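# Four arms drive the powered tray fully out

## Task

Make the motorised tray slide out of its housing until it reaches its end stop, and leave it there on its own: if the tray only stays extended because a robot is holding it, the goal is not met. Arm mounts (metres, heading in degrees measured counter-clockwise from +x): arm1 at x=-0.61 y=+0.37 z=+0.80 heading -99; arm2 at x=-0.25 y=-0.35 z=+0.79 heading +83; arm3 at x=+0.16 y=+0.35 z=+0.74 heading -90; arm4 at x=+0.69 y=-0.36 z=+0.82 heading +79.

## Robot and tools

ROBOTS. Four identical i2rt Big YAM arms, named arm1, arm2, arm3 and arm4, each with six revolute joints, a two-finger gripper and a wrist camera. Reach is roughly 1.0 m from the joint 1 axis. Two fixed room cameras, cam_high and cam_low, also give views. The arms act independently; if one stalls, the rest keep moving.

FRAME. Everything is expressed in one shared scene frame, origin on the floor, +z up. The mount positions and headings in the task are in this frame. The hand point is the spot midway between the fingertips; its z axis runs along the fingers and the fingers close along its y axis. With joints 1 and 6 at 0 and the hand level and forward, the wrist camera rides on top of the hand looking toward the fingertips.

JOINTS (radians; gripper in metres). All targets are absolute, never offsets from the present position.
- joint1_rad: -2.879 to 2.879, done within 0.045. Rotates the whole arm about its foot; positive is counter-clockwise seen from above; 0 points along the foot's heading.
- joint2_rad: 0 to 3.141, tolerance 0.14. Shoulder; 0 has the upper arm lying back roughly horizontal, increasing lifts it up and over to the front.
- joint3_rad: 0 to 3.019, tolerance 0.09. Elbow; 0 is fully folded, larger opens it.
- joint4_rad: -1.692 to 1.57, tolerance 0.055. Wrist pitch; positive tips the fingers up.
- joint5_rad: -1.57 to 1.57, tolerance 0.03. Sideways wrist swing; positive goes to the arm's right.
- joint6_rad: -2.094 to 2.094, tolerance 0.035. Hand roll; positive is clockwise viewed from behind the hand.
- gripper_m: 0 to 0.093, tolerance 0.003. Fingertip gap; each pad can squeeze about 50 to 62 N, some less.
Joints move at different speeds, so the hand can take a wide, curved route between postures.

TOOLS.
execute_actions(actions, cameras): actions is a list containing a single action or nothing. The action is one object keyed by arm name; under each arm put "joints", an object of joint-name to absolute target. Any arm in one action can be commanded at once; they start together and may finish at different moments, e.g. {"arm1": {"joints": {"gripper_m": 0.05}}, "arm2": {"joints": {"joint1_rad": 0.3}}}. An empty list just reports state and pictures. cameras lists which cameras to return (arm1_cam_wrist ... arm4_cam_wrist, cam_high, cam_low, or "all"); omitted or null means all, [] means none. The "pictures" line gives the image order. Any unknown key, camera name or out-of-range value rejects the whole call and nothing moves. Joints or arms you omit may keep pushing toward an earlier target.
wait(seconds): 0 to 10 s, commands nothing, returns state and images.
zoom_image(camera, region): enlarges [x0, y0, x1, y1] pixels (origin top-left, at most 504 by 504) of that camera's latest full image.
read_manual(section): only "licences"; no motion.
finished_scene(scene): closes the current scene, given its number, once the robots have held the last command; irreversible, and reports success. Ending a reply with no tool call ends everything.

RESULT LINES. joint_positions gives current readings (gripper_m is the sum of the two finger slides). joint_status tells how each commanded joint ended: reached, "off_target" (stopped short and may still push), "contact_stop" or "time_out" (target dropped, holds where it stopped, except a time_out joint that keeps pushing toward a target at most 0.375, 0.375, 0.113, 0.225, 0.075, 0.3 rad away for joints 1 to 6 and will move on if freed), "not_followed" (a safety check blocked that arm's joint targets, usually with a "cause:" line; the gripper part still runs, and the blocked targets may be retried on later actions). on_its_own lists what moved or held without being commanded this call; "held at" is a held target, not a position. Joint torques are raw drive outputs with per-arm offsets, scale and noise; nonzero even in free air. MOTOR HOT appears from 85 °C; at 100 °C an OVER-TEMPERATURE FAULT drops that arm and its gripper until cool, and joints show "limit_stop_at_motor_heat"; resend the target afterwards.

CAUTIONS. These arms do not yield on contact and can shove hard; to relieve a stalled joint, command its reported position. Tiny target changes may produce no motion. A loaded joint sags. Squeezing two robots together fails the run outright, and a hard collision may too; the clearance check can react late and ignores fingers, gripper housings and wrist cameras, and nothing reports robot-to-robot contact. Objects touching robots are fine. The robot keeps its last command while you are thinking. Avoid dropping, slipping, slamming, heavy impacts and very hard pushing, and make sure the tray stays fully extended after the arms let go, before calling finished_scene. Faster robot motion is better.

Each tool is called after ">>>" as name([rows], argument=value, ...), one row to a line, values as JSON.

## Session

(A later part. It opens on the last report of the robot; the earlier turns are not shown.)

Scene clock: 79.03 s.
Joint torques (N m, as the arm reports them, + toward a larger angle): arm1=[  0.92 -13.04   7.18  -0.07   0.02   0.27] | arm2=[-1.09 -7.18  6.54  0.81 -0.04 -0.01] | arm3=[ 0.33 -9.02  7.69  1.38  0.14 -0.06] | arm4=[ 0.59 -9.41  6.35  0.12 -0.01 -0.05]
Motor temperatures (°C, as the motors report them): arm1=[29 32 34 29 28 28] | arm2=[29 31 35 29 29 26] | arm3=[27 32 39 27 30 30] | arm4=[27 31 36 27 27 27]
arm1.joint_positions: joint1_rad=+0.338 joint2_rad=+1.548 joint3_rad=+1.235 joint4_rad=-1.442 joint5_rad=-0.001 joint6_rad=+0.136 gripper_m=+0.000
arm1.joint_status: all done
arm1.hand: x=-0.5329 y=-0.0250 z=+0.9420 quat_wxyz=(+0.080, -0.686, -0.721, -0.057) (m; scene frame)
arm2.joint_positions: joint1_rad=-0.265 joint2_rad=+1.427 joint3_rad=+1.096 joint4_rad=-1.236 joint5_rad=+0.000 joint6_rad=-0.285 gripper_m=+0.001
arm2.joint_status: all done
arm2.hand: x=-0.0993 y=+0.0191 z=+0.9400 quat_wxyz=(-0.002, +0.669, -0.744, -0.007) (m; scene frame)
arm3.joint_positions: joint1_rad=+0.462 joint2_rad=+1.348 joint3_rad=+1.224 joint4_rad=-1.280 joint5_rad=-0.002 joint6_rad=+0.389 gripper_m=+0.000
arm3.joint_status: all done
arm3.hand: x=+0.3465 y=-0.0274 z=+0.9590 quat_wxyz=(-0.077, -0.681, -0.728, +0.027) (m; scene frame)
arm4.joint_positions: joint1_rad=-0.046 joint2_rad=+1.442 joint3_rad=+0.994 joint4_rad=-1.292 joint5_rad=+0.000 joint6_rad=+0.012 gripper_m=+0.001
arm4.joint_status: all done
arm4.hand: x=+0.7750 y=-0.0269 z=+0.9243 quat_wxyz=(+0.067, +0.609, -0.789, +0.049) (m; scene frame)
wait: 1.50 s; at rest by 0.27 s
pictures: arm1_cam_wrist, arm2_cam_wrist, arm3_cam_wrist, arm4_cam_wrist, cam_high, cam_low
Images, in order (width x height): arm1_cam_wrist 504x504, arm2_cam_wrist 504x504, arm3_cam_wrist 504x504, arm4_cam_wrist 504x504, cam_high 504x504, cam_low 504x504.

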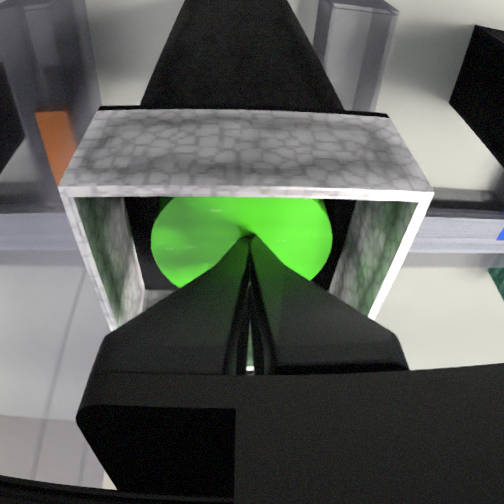

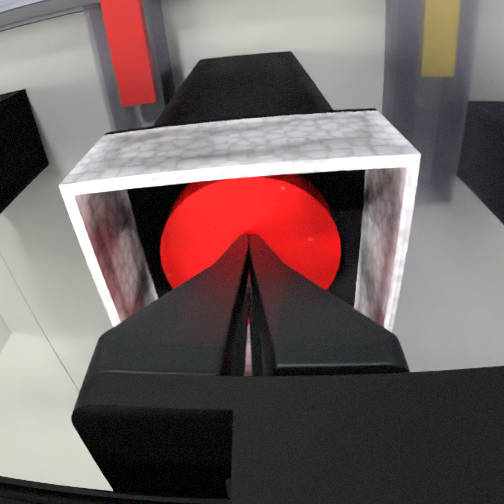

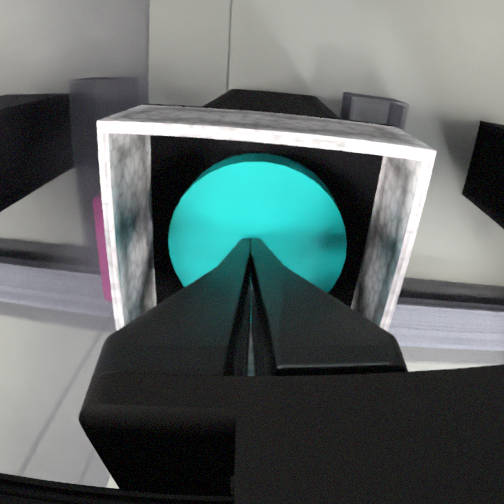

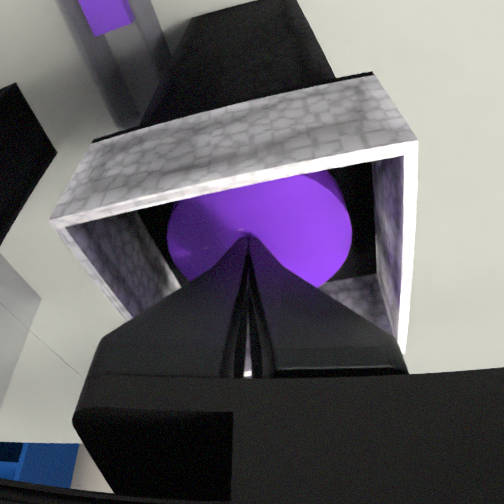

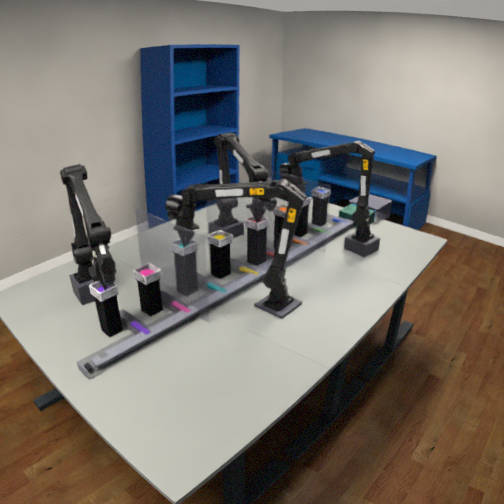

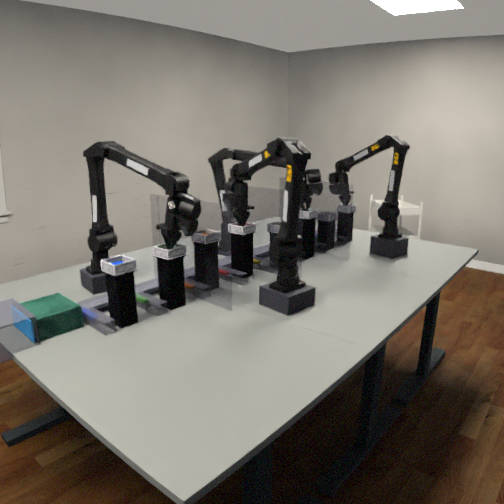

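>>> execute_actions([
  {"arm1":{"joints":{"joint2_rad":1.62,"joint3_rad":1.2}},"arm2":{"joints":{"joint2_rad":1.5,"joint3_rad":1.06}},"arm3":{"joints":{"joint2_rad":1.43,"joint3_rad":1.19}},"arm4":{"joints":{"joint2_rad":1.52,"joint3_rad":0.96}}},
])

>>> zoom_image(camera="cam_high", region=[70, 190, 390, 390])

Scene clock: 86.37 s.
Joint torques (N m, as the arm reports them, + toward a larger angle): arm1=[ 1.73 -8.49  5.51 -0.17  0.1   0.21] | arm2=[-1.11 -4.15  5.16  0.83 -0.04  0.  ] | arm3=[ 0.08 -6.47  6.16  1.31  0.14 -0.05] | arm4=[ 0.53 -5.65  4.86  0.26 -0.01 -0.05]
Motor temperatures (°C, as the motors report them): arm1=[29 32 34 29 28 28] | arm2=[29 31 34 29 29 26] | arm3=[27 32 38 27 30 30] | arm4=[27 31 36 27 27 27]
arm1.joint_positions: joint1_rad=+0.338 joint2_rad=+1.554 joint3_rad=+1.234 joint4_rad=-1.444 joint5_rad=-0.001 joint6_rad=+0.136 gripper_m=+0.000
arm1.joint_status: all done
arm1.hand: x=-0.5330 y=-0.0245 z=+0.9397 quat_wxyz=(+0.083, -0.686, -0.721, -0.060) (m; scene frame)
arm2.joint_positions: joint1_rad=-0.265 joint2_rad=+1.431 joint3_rad=+1.096 joint4_rad=-1.237 joint5_rad=+0.000 joint6_rad=-0.285 gripper_m=+0.001
arm2.joint_status: all done
arm2.hand: x=-0.0994 y=+0.0188 z=+0.9383 quat_wxyz=(+0.001, +0.669, -0.744, -0.006) (m; scene frame)
arm3.joint_positions: joint1_rad=+0.462 joint2_rad=+1.357 joint3_rad=+1.224 joint4_rad=-1.279 joint5_rad=-0.002 joint6_rad=+0.390 gripper_m=+0.000
arm3.joint_status: all done
arm3.hand: x=+0.3470 y=-0.0284 z=+0.9555 quat_wxyz=(-0.073, -0.681, -0.728, +0.026) (m; scene frame)
arm4.joint_positions: joint1_rad=-0.046 joint2_rad=+1.447 joint3_rad=+0.994 joint4_rad=-1.295 joint5_rad=+0.000 joint6_rad=+0.012 gripper_m=+0.001
arm4.joint_status: all done
arm4.hand: x=+0.7748 y=-0.0277 z=+0.9229 quat_wxyz=(+0.070, +0.608, -0.789, +0.051) (m; scene frame)
pictures: arm1_cam_wrist, arm2_cam_wrist, arm3_cam_wrist, arm4_cam_wrist, cam_high, cam_low
Images, in order (width x height): arm1_cam_wrist 504x504, arm2_cam_wrist 504x504, arm3_cam_wrist 504x504, arm4_cam_wrist 504x504, cam_high 504x504, cam_low 504x504.

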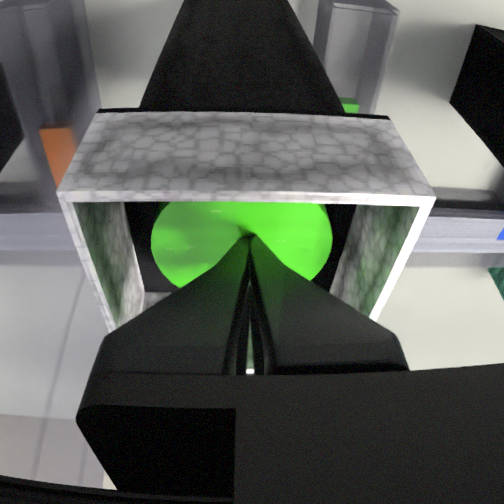

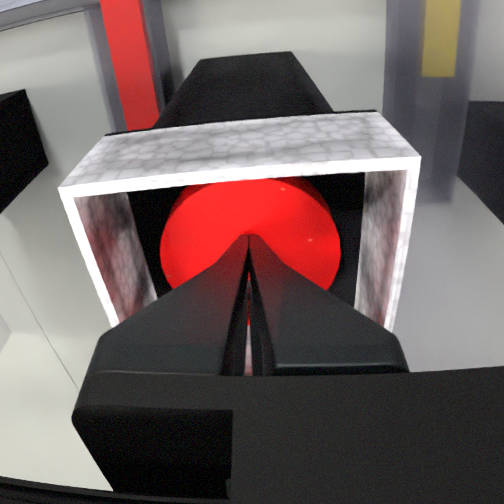

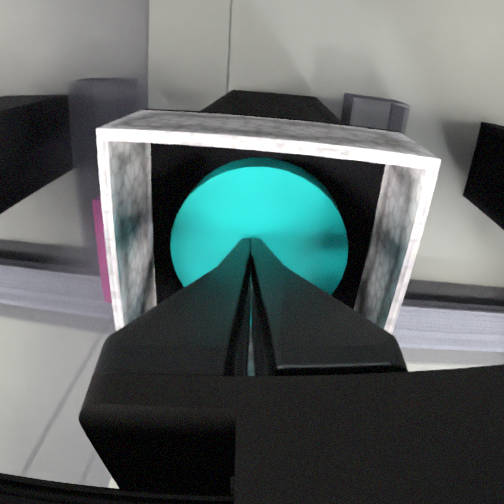

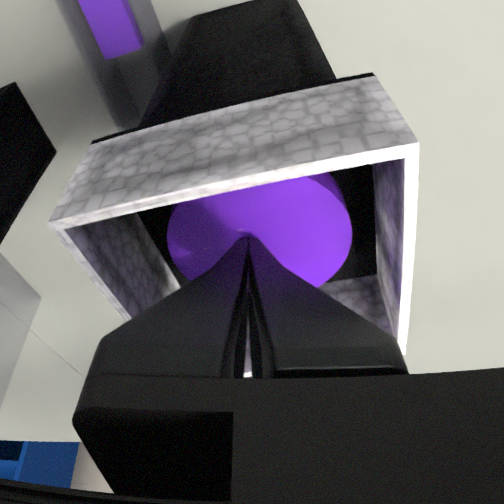

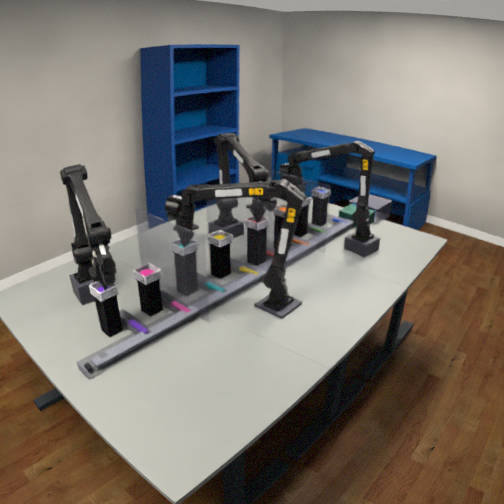

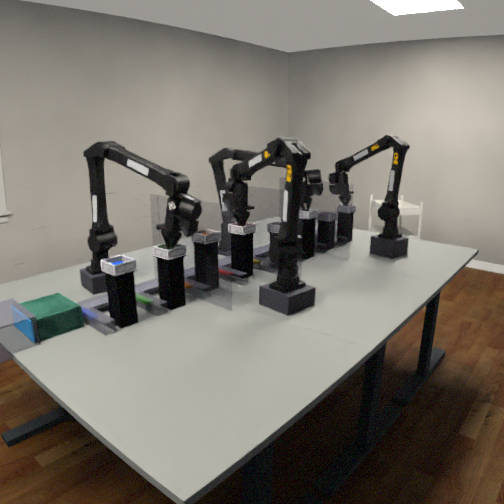

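Region (70, 190, 390, 390) of cam_high's 504x504 image, scaled by 1.575, with more detail than that image has; it fills the top 315 rows of this view, and the rest is white.

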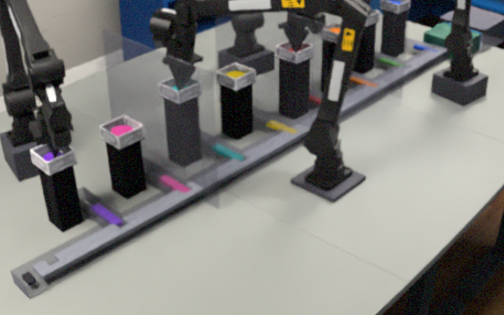

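Working. Now back to the first set.

>>> execute_actions([
  {"arm1":{"joints":{"joint2_rad":1.4,"joint3_rad":1.22}},"arm2":{"joints":{"joint2_rad":1.25,"joint3_rad":1.08}},"arm3":{"joints":{"joint2_rad":1.23,"joint3_rad":1.21}},"arm4":{"joints":{"joint2_rad":1.29,"joint3_rad":0.98}}},
], cameras=["cam_high"])

>>> execute_actions([
  {"arm1":{"joints":{"joint1_rad":-0.205,"joint4_rad":-1.33,"joint6_rad":0}},"arm2":{"joints":{"joint1_rad":0.31,"joint4_rad":-1.325,"joint6_rad":0}},"arm3":{"joints":{"joint1_rad":-0.08,"joint4_rad":-1.44,"joint6_rad":0}},"arm4":{"joints":{"joint1_rad":0.58,"joint4_rad":-1.2}}},
], cameras=[])

>>> execute_actions([
  {"arm1":{"joints":{"joint2_rad":1.54}},"arm2":{"joints":{"joint2_rad":1.41}},"arm3":{"joints":{"joint2_rad":1.42}},"arm4":{"joints":{"joint2_rad":1.47}}},
], cameras=[])

>>> execute_actions([
  {"arm1":{"joints":{"joint2_rad":1.63,"joint3_rad":1.2}},"arm2":{"joints":{"joint2_rad":1.5,"joint3_rad":1.06}},"arm3":{"joints":{"joint2_rad":1.52,"joint3_rad":1.19}},"arm4":{"joints":{"joint2_rad":1.57,"joint3_rad":0.96}}},
], cameras=[])

>>> wait(seconds=4)

Scene clock: 100.57 s.
Joint torques (N m, as the arm reports them, + toward a larger angle): arm1=[  0.5  -10.81   8.35   0.34   0.05   0.28] | arm2=[-1.2  -6.93  7.61  1.05 -0.04 -0.01] | arm3=[ 0.45 -9.23  8.64  1.4   0.14 -0.08] | arm4=[ 0.52 -8.42  7.28  0.62 -0.01 -0.05]
Motor temperatures (°C, as the motors report them): arm1=[29 31 33 29 28 28] | arm2=[29 31 33 29 29 26] | arm3=[27 32 37 27 30 30] | arm4=[27 30 34 27 27 27]
arm1.joint_positions: joint1_rad=+0.338 joint2_rad=+1.389 joint3_rad=+1.227 joint4_rad=-1.444 joint5_rad=-0.001 joint6_rad=+0.136 gripper_m=+0.000
arm1.joint_status: all done
arm1.hand: x=-0.5348 y=-0.0150 z=+0.9987 quat_wxyz=(+0.019, -0.689, -0.724, -0.014) (m; scene frame)
arm2.joint_positions: joint1_rad=-0.265 joint2_rad=+1.237 joint3_rad=+1.087 joint4_rad=-1.233 joint5_rad=+0.000 joint6_rad=-0.285 gripper_m=+0.001
arm2.joint_status: all done
arm2.hand: x=-0.1030 y=+0.0080 z=+1.0069 quat_wxyz=(-0.085, +0.665, -0.740, -0.047) (m; scene frame)
arm3.joint_positions: joint1_rad=+0.462 joint2_rad=+1.216 joint3_rad=+1.214 joint4_rad=-1.274 joint5_rad=-0.002 joint6_rad=+0.390 gripper_m=+0.000
arm3.joint_status: all done
arm3.hand: x=+0.3391 y=-0.0125 z=+1.0074 quat_wxyz=(-0.137, -0.676, -0.723, +0.050) (m; scene frame)
arm4.joint_positions: joint1_rad=-0.046 joint2_rad=+1.276 joint3_rad=+0.991 joint4_rad=-1.295 joint5_rad=+0.000 joint6_rad=+0.012 gripper_m=+0.001
arm4.joint_status: all done
arm4.hand: x=+0.7747 y=-0.0294 z=+0.9768 quat_wxyz=(+0.004, +0.611, -0.792, -0.001) (m; scene frame)
pictures: cam_high
Images, in order (width x height): cam_high 504x504.

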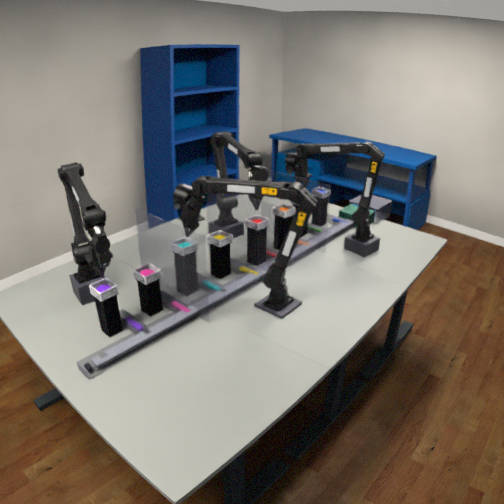

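Scene clock: 102.00 s.
Joint torques (N m, as the arm reports them, + toward a larger angle): arm1=[  1.29 -11.93   8.57   0.88   0.02   0.  ] | arm2=[-1.7  -6.48  7.64  0.42 -0.01  0.27] | arm3=[ 0.47 -9.27  8.52  0.15  0.11 -0.33] | arm4=[ 1.67 -8.77  7.46  1.2  -0.03 -0.05]
Motor temperatures (°C, as the motors report them): arm1=[29 31 33 29 28 28] | arm2=[29 31 33 29 29 26] | arm3=[27 32 37 27 30 30] | arm4=[27 30 35 27 27 27]
arm1.joint_positions: joint1_rad=-0.207 joint2_rad=+1.392 joint3_rad=+1.227 joint4_rad=-1.343 joint5_rad=+0.001 joint6_rad=+0.014 gripper_m=+0.000
arm1.joint_status: all done
arm1.hand: x=-0.7523 y=-0.0199 z=+0.9984 quat_wxyz=(-0.012, -0.826, -0.563, +0.024) (m; scene frame)
arm2.joint_positions: joint1_rad=+0.313 joint2_rad=+1.239 joint3_rad=+1.087 joint4_rad=-1.318 joint5_rad=+0.000 joint6_rad=-0.015 gripper_m=+0.001
arm2.joint_status: all done
arm2.hand: x=-0.3177 y=+0.0106 z=+1.0053 quat_wxyz=(-0.034, +0.773, -0.632, -0.045) (m; scene frame)
arm3.joint_positions: joint1_rad=-0.080 joint2_rad=+1.218 joint3_rad=+1.214 joint4_rad=-1.424 joint5_rad=-0.001 joint6_rad=+0.011 gripper_m=+0.000
arm3.joint_status: all done
arm3.hand: x=+0.1279 y=-0.0171 z=+0.9986 quat_wxyz=(-0.048, -0.738, -0.671, +0.051) (m; scene frame)
arm4.joint_positions: joint1_rad=+0.574 joint2_rad=+1.277 joint3_rad=+0.991 joint4_rad=-1.209 joint5_rad=+0.000 joint6_rad=+0.012 gripper_m=+0.001
arm4.joint_status: all done
arm4.hand: x=+0.5593 y=-0.0229 z=+0.9781 quat_wxyz=(-0.022, +0.822, -0.568, -0.035) (m; scene frame)
pictures: none
No camera images: the call's "cameras" was empty. Leave "cameras" out to get every camera's image.

Scene clock: 103.10 s.
Joint torques (N m, as the arm reports them, + toward a larger angle): arm1=[  1.06 -12.82   7.74   0.9    0.05  -0.07] | arm2=[-1.73 -9.23  7.16  0.25 -0.01  0.31] | arm3=[  0.18 -11.79   8.13  -0.12   0.1   -0.31] | arm4=[  1.78 -11.45   6.71   0.75  -0.02  -0.05]
Motor temperatures (°C, as the motors report them): arm1=[29 32 33 29 28 28] | arm2=[29 31 34 29 29 26] | arm3=[27 32 37 27 30 30] | arm4=[27 30 35 27 27 27]
arm1.joint_positions: joint1_rad=-0.207 joint2_rad=+1.528 joint3_rad=+1.227 joint4_rad=-1.342 joint5_rad=+0.001 joint6_rad=+0.014 gripper_m=+0.000
arm1.joint_status: all done
arm1.hand: x=-0.7548 y=-0.0256 z=+0.9445 quat_wxyz=(+0.027, -0.825, -0.563, -0.032) (m; scene frame)
arm2.joint_positions: joint1_rad=+0.313 joint2_rad=+1.402 joint3_rad=+1.087 joint4_rad=-1.322 joint5_rad=+0.000 joint6_rad=-0.015 gripper_m=+0.001
arm2.joint_status: all done
arm2.hand: x=-0.3195 y=+0.0181 z=+0.9485 quat_wxyz=(+0.020, +0.774, -0.632, +0.019) (m; scene frame)
arm3.joint_positions: joint1_rad=-0.080 joint2_rad=+1.407 joint3_rad=+1.212 joint4_rad=-1.428 joint5_rad=-0.001 joint6_rad=+0.011 gripper_m=+0.000
arm3.joint_status: all done
arm3.hand: x=+0.1265 y=-0.0339 z=+0.9294 quat_wxyz=(+0.019, -0.740, -0.672, -0.021) (m; scene frame)
arm4.joint_positions: joint1_rad=+0.574 joint2_rad=+1.461 joint3_rad=+0.990 joint4_rad=-1.208 joint5_rad=+0.000 joint6_rad=+0.012 gripper_m=+0.001
arm4.joint_status: all done
arm4.hand: x=+0.5593 y=-0.0235 z=+0.9149 quat_wxyz=(+0.030, +0.822, -0.567, +0.042) (m; scene frame)
pictures: none
No camera images: the call's "cameras" was empty. Leave "cameras" out to get every camera's image.

Scene clock: 103.73 s.
Joint torques (N m, as the arm reports them, + toward a larger angle): arm1=[ 1.83 -8.43  6.    0.62 -0.01 -0.07] | arm2=[-1.65 -3.74  5.32  0.46 -0.01  0.3 ] | arm3=[ 0.46 -6.92  6.25  0.21  0.12 -0.33] | arm4=[ 1.83 -5.83  5.08  0.79 -0.03 -0.05]
Motor temperatures (°C, as the motors report them): arm1=[29 31 33 29 28 28] | arm2=[29 31 34 29 29 26] | arm3=[27 32 37 27 30 30] | arm4=[27 30 35 27 27 27]
arm1.joint_positions: joint1_rad=-0.207 joint2_rad=+1.556 joint3_rad=+1.230 joint4_rad=-1.343 joint5_rad=+0.001 joint6_rad=+0.014 gripper_m=+0.000
arm1.joint_status: all done
arm1.hand: x=-0.7554 y=-0.0268 z=+0.9347 quat_wxyz=(+0.034, -0.825, -0.563, -0.042) (m; scene frame)
arm2.joint_positions: joint1_rad=+0.313 joint2_rad=+1.429 joint3_rad=+1.092 joint4_rad=-1.328 joint5_rad=+0.000 joint6_rad=-0.015 gripper_m=+0.001
arm2.joint_status: all done
arm2.hand: x=-0.3197 y=+0.0187 z=+0.9407 quat_wxyz=(+0.029, +0.774, -0.632, +0.030) (m; scene frame)
arm3.joint_positions: joint1_rad=-0.080 joint2_rad=+1.441 joint3_rad=+1.215 joint4_rad=-1.438 joint5_rad=-0.001 joint6_rad=+0.011 gripper_m=+0.000
arm3.joint_status: all done
arm3.hand: x=+0.1264 y=-0.0346 z=+0.9182 quat_wxyz=(+0.032, -0.739, -0.672, -0.036) (m; scene frame)
arm4.joint_positions: joint1_rad=+0.574 joint2_rad=+1.493 joint3_rad=+0.990 joint4_rad=-1.210 joint5_rad=+0.000 joint6_rad=+0.012 gripper_m=+0.000
arm4.joint_status: all done
arm4.hand: x=+0.5599 y=-0.0251 z=+0.9041 quat_wxyz=(+0.039, +0.821, -0.567, +0.056) (m; scene frame)
pictures: none
No camera images: the call's "cameras" was empty. Leave "cameras" out to get every camera's image.

Scene clock: 107.73 s.
Joint torques (N m, as the arm reports them, + toward a larger angle): arm1=[ 1.39 -8.74  5.95  0.62  0.01 -0.05] | arm2=[-1.71 -3.66  5.32  0.48 -0.01  0.3 ] | arm3=[ 0.72 -6.88  6.25  0.14  0.11 -0.31] | arm4=[ 1.64 -5.91  5.08  0.84 -0.01 -0.06]
Motor temperatures (°C, as the motors report them): arm1=[29 31 33 29 28 28] | arm2=[29 31 33 29 29 26] | arm3=[27 32 37 26 30 30] | arm4=[27 30 34 27 27 27]
arm1.joint_positions: joint1_rad=-0.207 joint2_rad=+1.556 joint3_rad=+1.230 joint4_rad=-1.343 joint5_rad=+0.001 joint6_rad=+0.014 gripper_m=+0.000
arm1.joint_status: all done
arm1.hand: x=-0.7554 y=-0.0268 z=+0.9347 quat_wxyz=(+0.034, -0.825, -0.563, -0.042) (m; scene frame)
arm2.joint_positions: joint1_rad=+0.313 joint2_rad=+1.429 joint3_rad=+1.092 joint4_rad=-1.328 joint5_rad=+0.000 joint6_rad=-0.015 gripper_m=+0.001
arm2.joint_status: all done
arm2.hand: x=-0.3197 y=+0.0187 z=+0.9407 quat_wxyz=(+0.029, +0.774, -0.632, +0.030) (m; scene frame)
arm3.joint_positions: joint1_rad=-0.080 joint2_rad=+1.441 joint3_rad=+1.215 joint4_rad=-1.438 joint5_rad=-0.001 joint6_rad=+0.011 gripper_m=+0.000
arm3.joint_status: all done
arm3.hand: x=+0.1264 y=-0.0346 z=+0.9182 quat_wxyz=(+0.032, -0.739, -0.672, -0.036) (m; scene frame)
arm4.joint_positions: joint1_rad=+0.574 joint2_rad=+1.493 joint3_rad=+0.990 joint4_rad=-1.210 joint5_rad=+0.000 joint6_rad=+0.012 gripper_m=+0.000
arm4.joint_status: all done
arm4.hand: x=+0.5599 y=-0.0251 z=+0.9041 quat_wxyz=(+0.039, +0.821, -0.567, +0.056) (m; scene frame)
wait: 4.00 s; at rest by 0.27 s
pictures: arm1_cam_wrist, arm2_cam_wrist, arm3_cam_wrist, arm4_cam_wrist, cam_high, cam_low
Images, in order (width x height): arm1_cam_wrist 504x504, arm2_cam_wrist 504x504, arm3_cam_wrist 504x504, arm4_cam_wrist 504x504, cam_high 504x504, cam_low 504x504.

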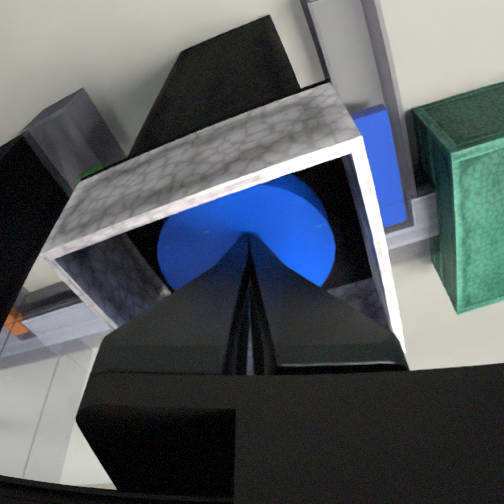

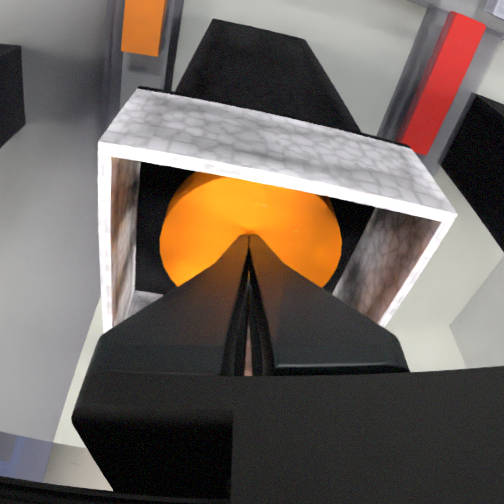

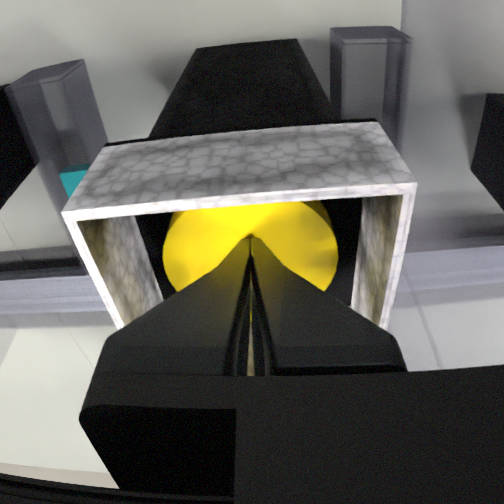

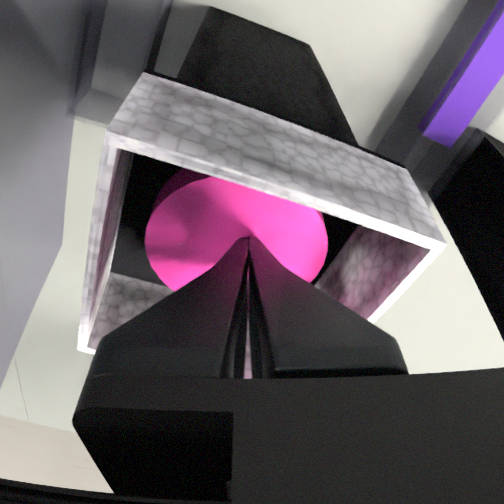

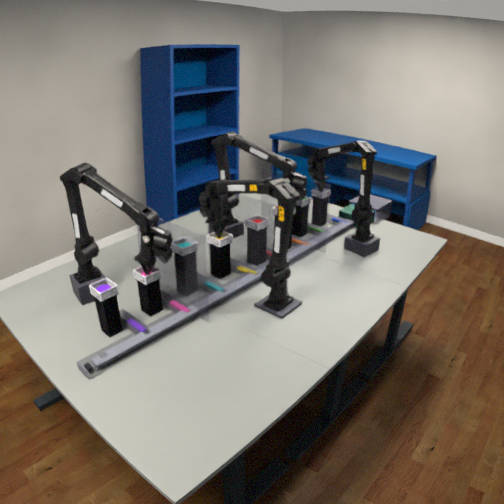

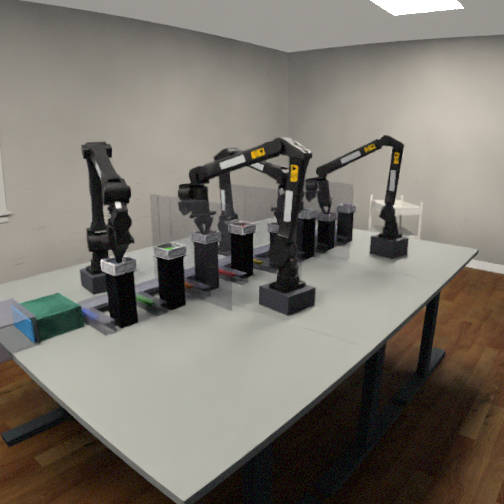

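The bolts retract slowly while held.

>>> wait(seconds=10)

>>> wait(seconds=10)

Scene clock: 120.13 s.
Joint torques (N m, as the arm reports them, + toward a larger angle): arm1=[ 1.18 -8.93  6.01  0.61  0.07 -0.08] | arm2=[-1.68 -3.66  5.34  0.48 -0.01  0.31] | arm3=[ 0.25 -6.79  6.36  0.3   0.12 -0.32] | arm4=[ 1.81 -5.94  5.11  0.83 -0.03 -0.06]
Motor temperatures (°C, as the motors report them): arm1=[29 31 33 29 28 28] | arm2=[29 31 33 29 29 26] | arm3=[27 32 37 26 30 30] | arm4=[27 30 34 27 27 27]
arm1.joint_positions: joint1_rad=-0.207 joint2_rad=+1.556 joint3_rad=+1.230 joint4_rad=-1.343 joint5_rad=+0.001 joint6_rad=+0.014 gripper_m=+0.000
arm1.joint_status: all done
arm1.hand: x=-0.7554 y=-0.0268 z=+0.9347 quat_wxyz=(+0.034, -0.825, -0.563, -0.042) (m; scene frame)
arm2.joint_positions: joint1_rad=+0.313 joint2_rad=+1.429 joint3_rad=+1.092 joint4_rad=-1.328 joint5_rad=+0.000 joint6_rad=-0.015 gripper_m=+0.001
arm2.joint_status: all done
arm2.hand: x=-0.3197 y=+0.0187 z=+0.9407 quat_wxyz=(+0.029, +0.774, -0.632, +0.030) (m; scene frame)
arm3.joint_positions: joint1_rad=-0.080 joint2_rad=+1.441 joint3_rad=+1.215 joint4_rad=-1.438 joint5_rad=-0.001 joint6_rad=+0.011 gripper_m=+0.000
arm3.joint_status: all done
arm3.hand: x=+0.1264 y=-0.0346 z=+0.9182 quat_wxyz=(+0.032, -0.739, -0.672, -0.036) (m; scene frame)
arm4.joint_positions: joint1_rad=+0.574 joint2_rad=+1.493 joint3_rad=+0.990 joint4_rad=-1.210 joint5_rad=+0.000 joint6_rad=+0.012 gripper_m=+0.000
arm4.joint_status: all done
arm4.hand: x=+0.5599 y=-0.0251 z=+0.9041 quat_wxyz=(+0.039, +0.821, -0.567, +0.056) (m; scene frame)
wait: 10.00 s; at rest from the start
pictures: arm1_cam_wrist, arm2_cam_wrist, arm3_cam_wrist, arm4_cam_wrist, cam_high, cam_low
Images, in order (width x height): arm1_cam_wrist 504x504, arm2_cam_wrist 504x504, arm3_cam_wrist 504x504, arm4_cam_wrist 504x504, cam_high 504x504, cam_low 504x504.

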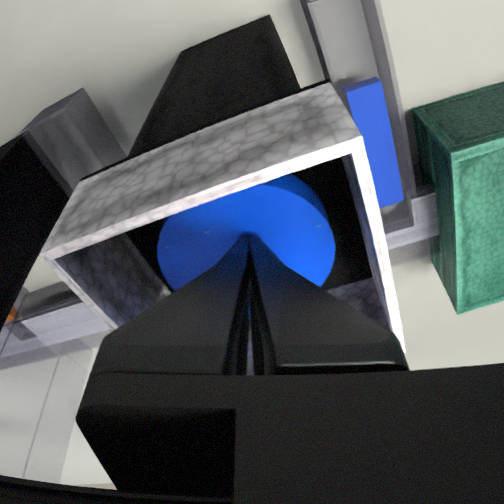

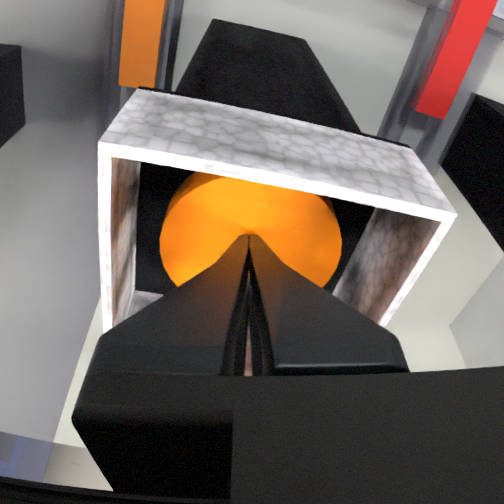

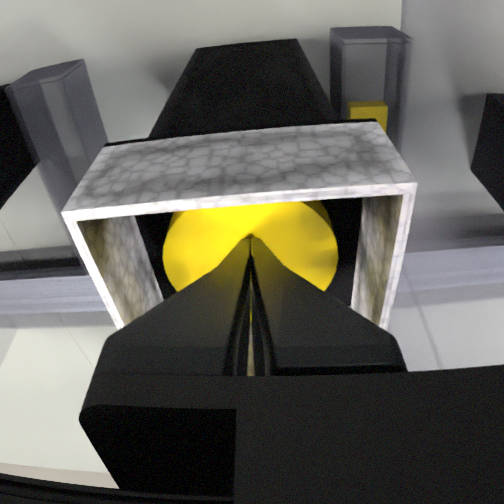

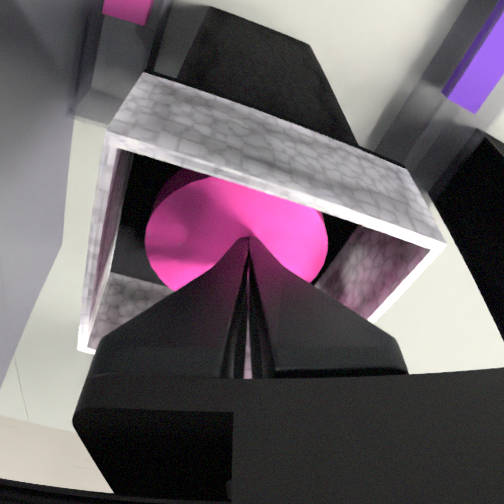

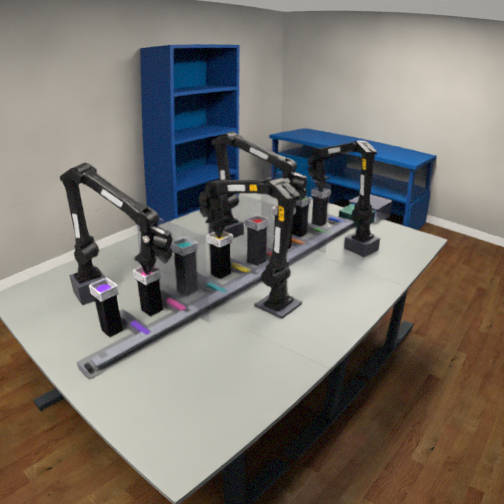

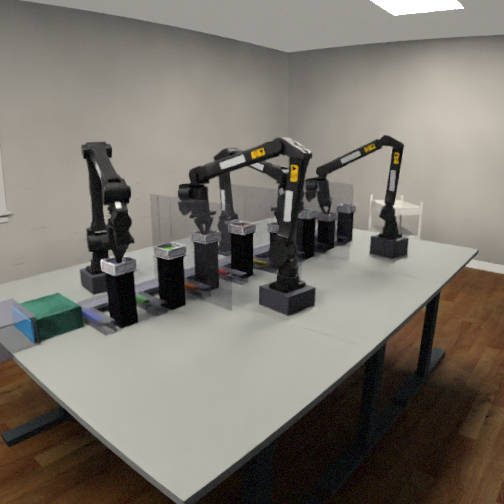

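Scene clock: 130.13 s.
Joint torques (N m, as the arm reports them, + toward a larger angle): arm1=[ 1.33 -8.29  6.1   0.97  0.03 -0.06] | arm2=[-1.7  -3.72  5.3   0.49 -0.01  0.31] | arm3=[ 0.63 -6.8   6.2   0.18  0.12 -0.31] | arm4=[ 1.72 -5.98  5.14  0.79 -0.03 -0.05]
Motor temperatures (°C, as the motors report them): arm1=[29 31 33 29 28 28] | arm2=[29 31 33 29 29 26] | arm3=[27 31 36 26 30 30] | arm4=[27 30 34 27 27 27]
arm1.joint_positions: joint1_rad=-0.207 joint2_rad=+1.556 joint3_rad=+1.230 joint4_rad=-1.343 joint5_rad=+0.001 joint6_rad=+0.014 gripper_m=+0.000
arm1.joint_status: all done
arm1.hand: x=-0.7554 y=-0.0268 z=+0.9347 quat_wxyz=(+0.034, -0.825, -0.563, -0.042) (m; scene frame)
arm2.joint_positions: joint1_rad=+0.313 joint2_rad=+1.429 joint3_rad=+1.092 joint4_rad=-1.328 joint5_rad=+0.000 joint6_rad=-0.015 gripper_m=+0.001
arm2.joint_status: all done
arm2.hand: x=-0.3197 y=+0.0187 z=+0.9407 quat_wxyz=(+0.029, +0.774, -0.632, +0.030) (m; scene frame)
arm3.joint_positions: joint1_rad=-0.080 joint2_rad=+1.441 joint3_rad=+1.215 joint4_rad=-1.438 joint5_rad=-0.001 joint6_rad=+0.011 gripper_m=+0.000
arm3.joint_status: all done
arm3.hand: x=+0.1264 y=-0.0346 z=+0.9182 quat_wxyz=(+0.032, -0.739, -0.672, -0.036) (m; scene frame)
arm4.joint_positions: joint1_rad=+0.574 joint2_rad=+1.493 joint3_rad=+0.990 joint4_rad=-1.210 joint5_rad=+0.000 joint6_rad=+0.012 gripper_m=+0.000
arm4.joint_status: all done
arm4.hand: x=+0.5599 y=-0.0251 z=+0.9041 quat_wxyz=(+0.039, +0.821, -0.567, +0.056) (m; scene frame)
wait: 10.00 s; at rest by 0.27 s
pictures: arm1_cam_wrist, arm2_cam_wrist, arm3_cam_wrist, arm4_cam_wrist, cam_high, cam_low
Images, in order (width x height): arm1_cam_wrist 504x504, arm2_cam_wrist 504x504, arm3_cam_wrist 504x504, arm4_cam_wrist 504x504, cam_high 504x504, cam_low 504x504.

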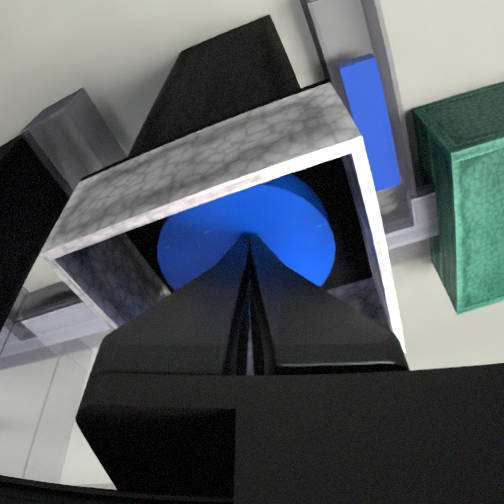

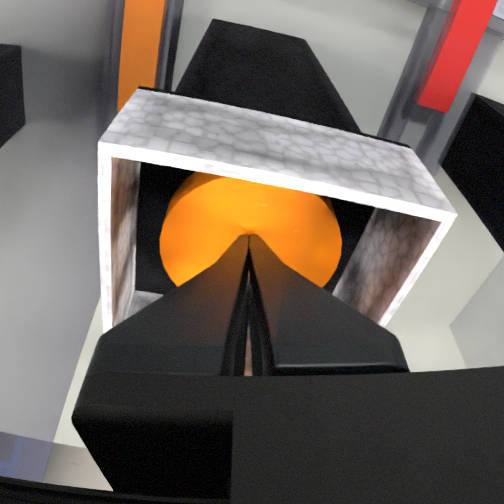

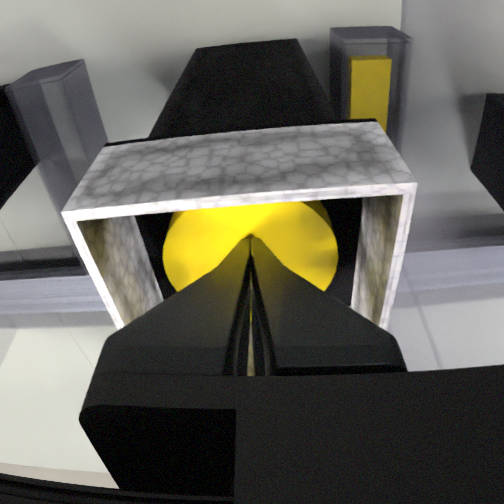

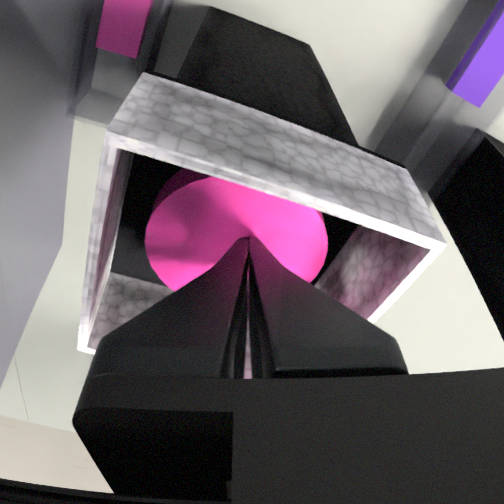

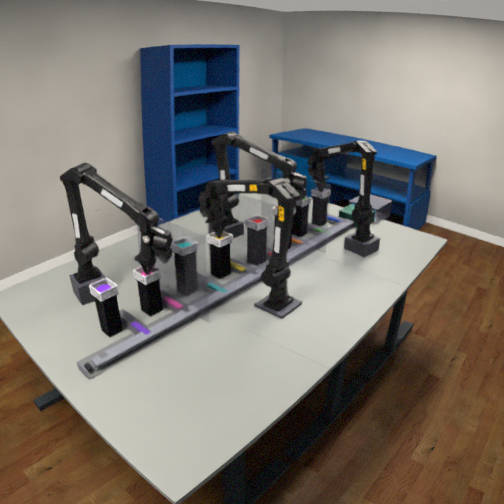

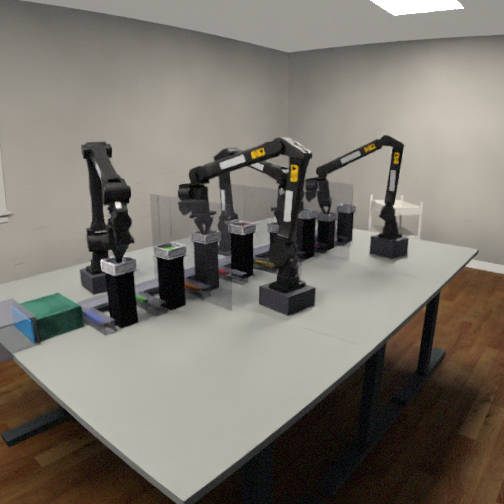

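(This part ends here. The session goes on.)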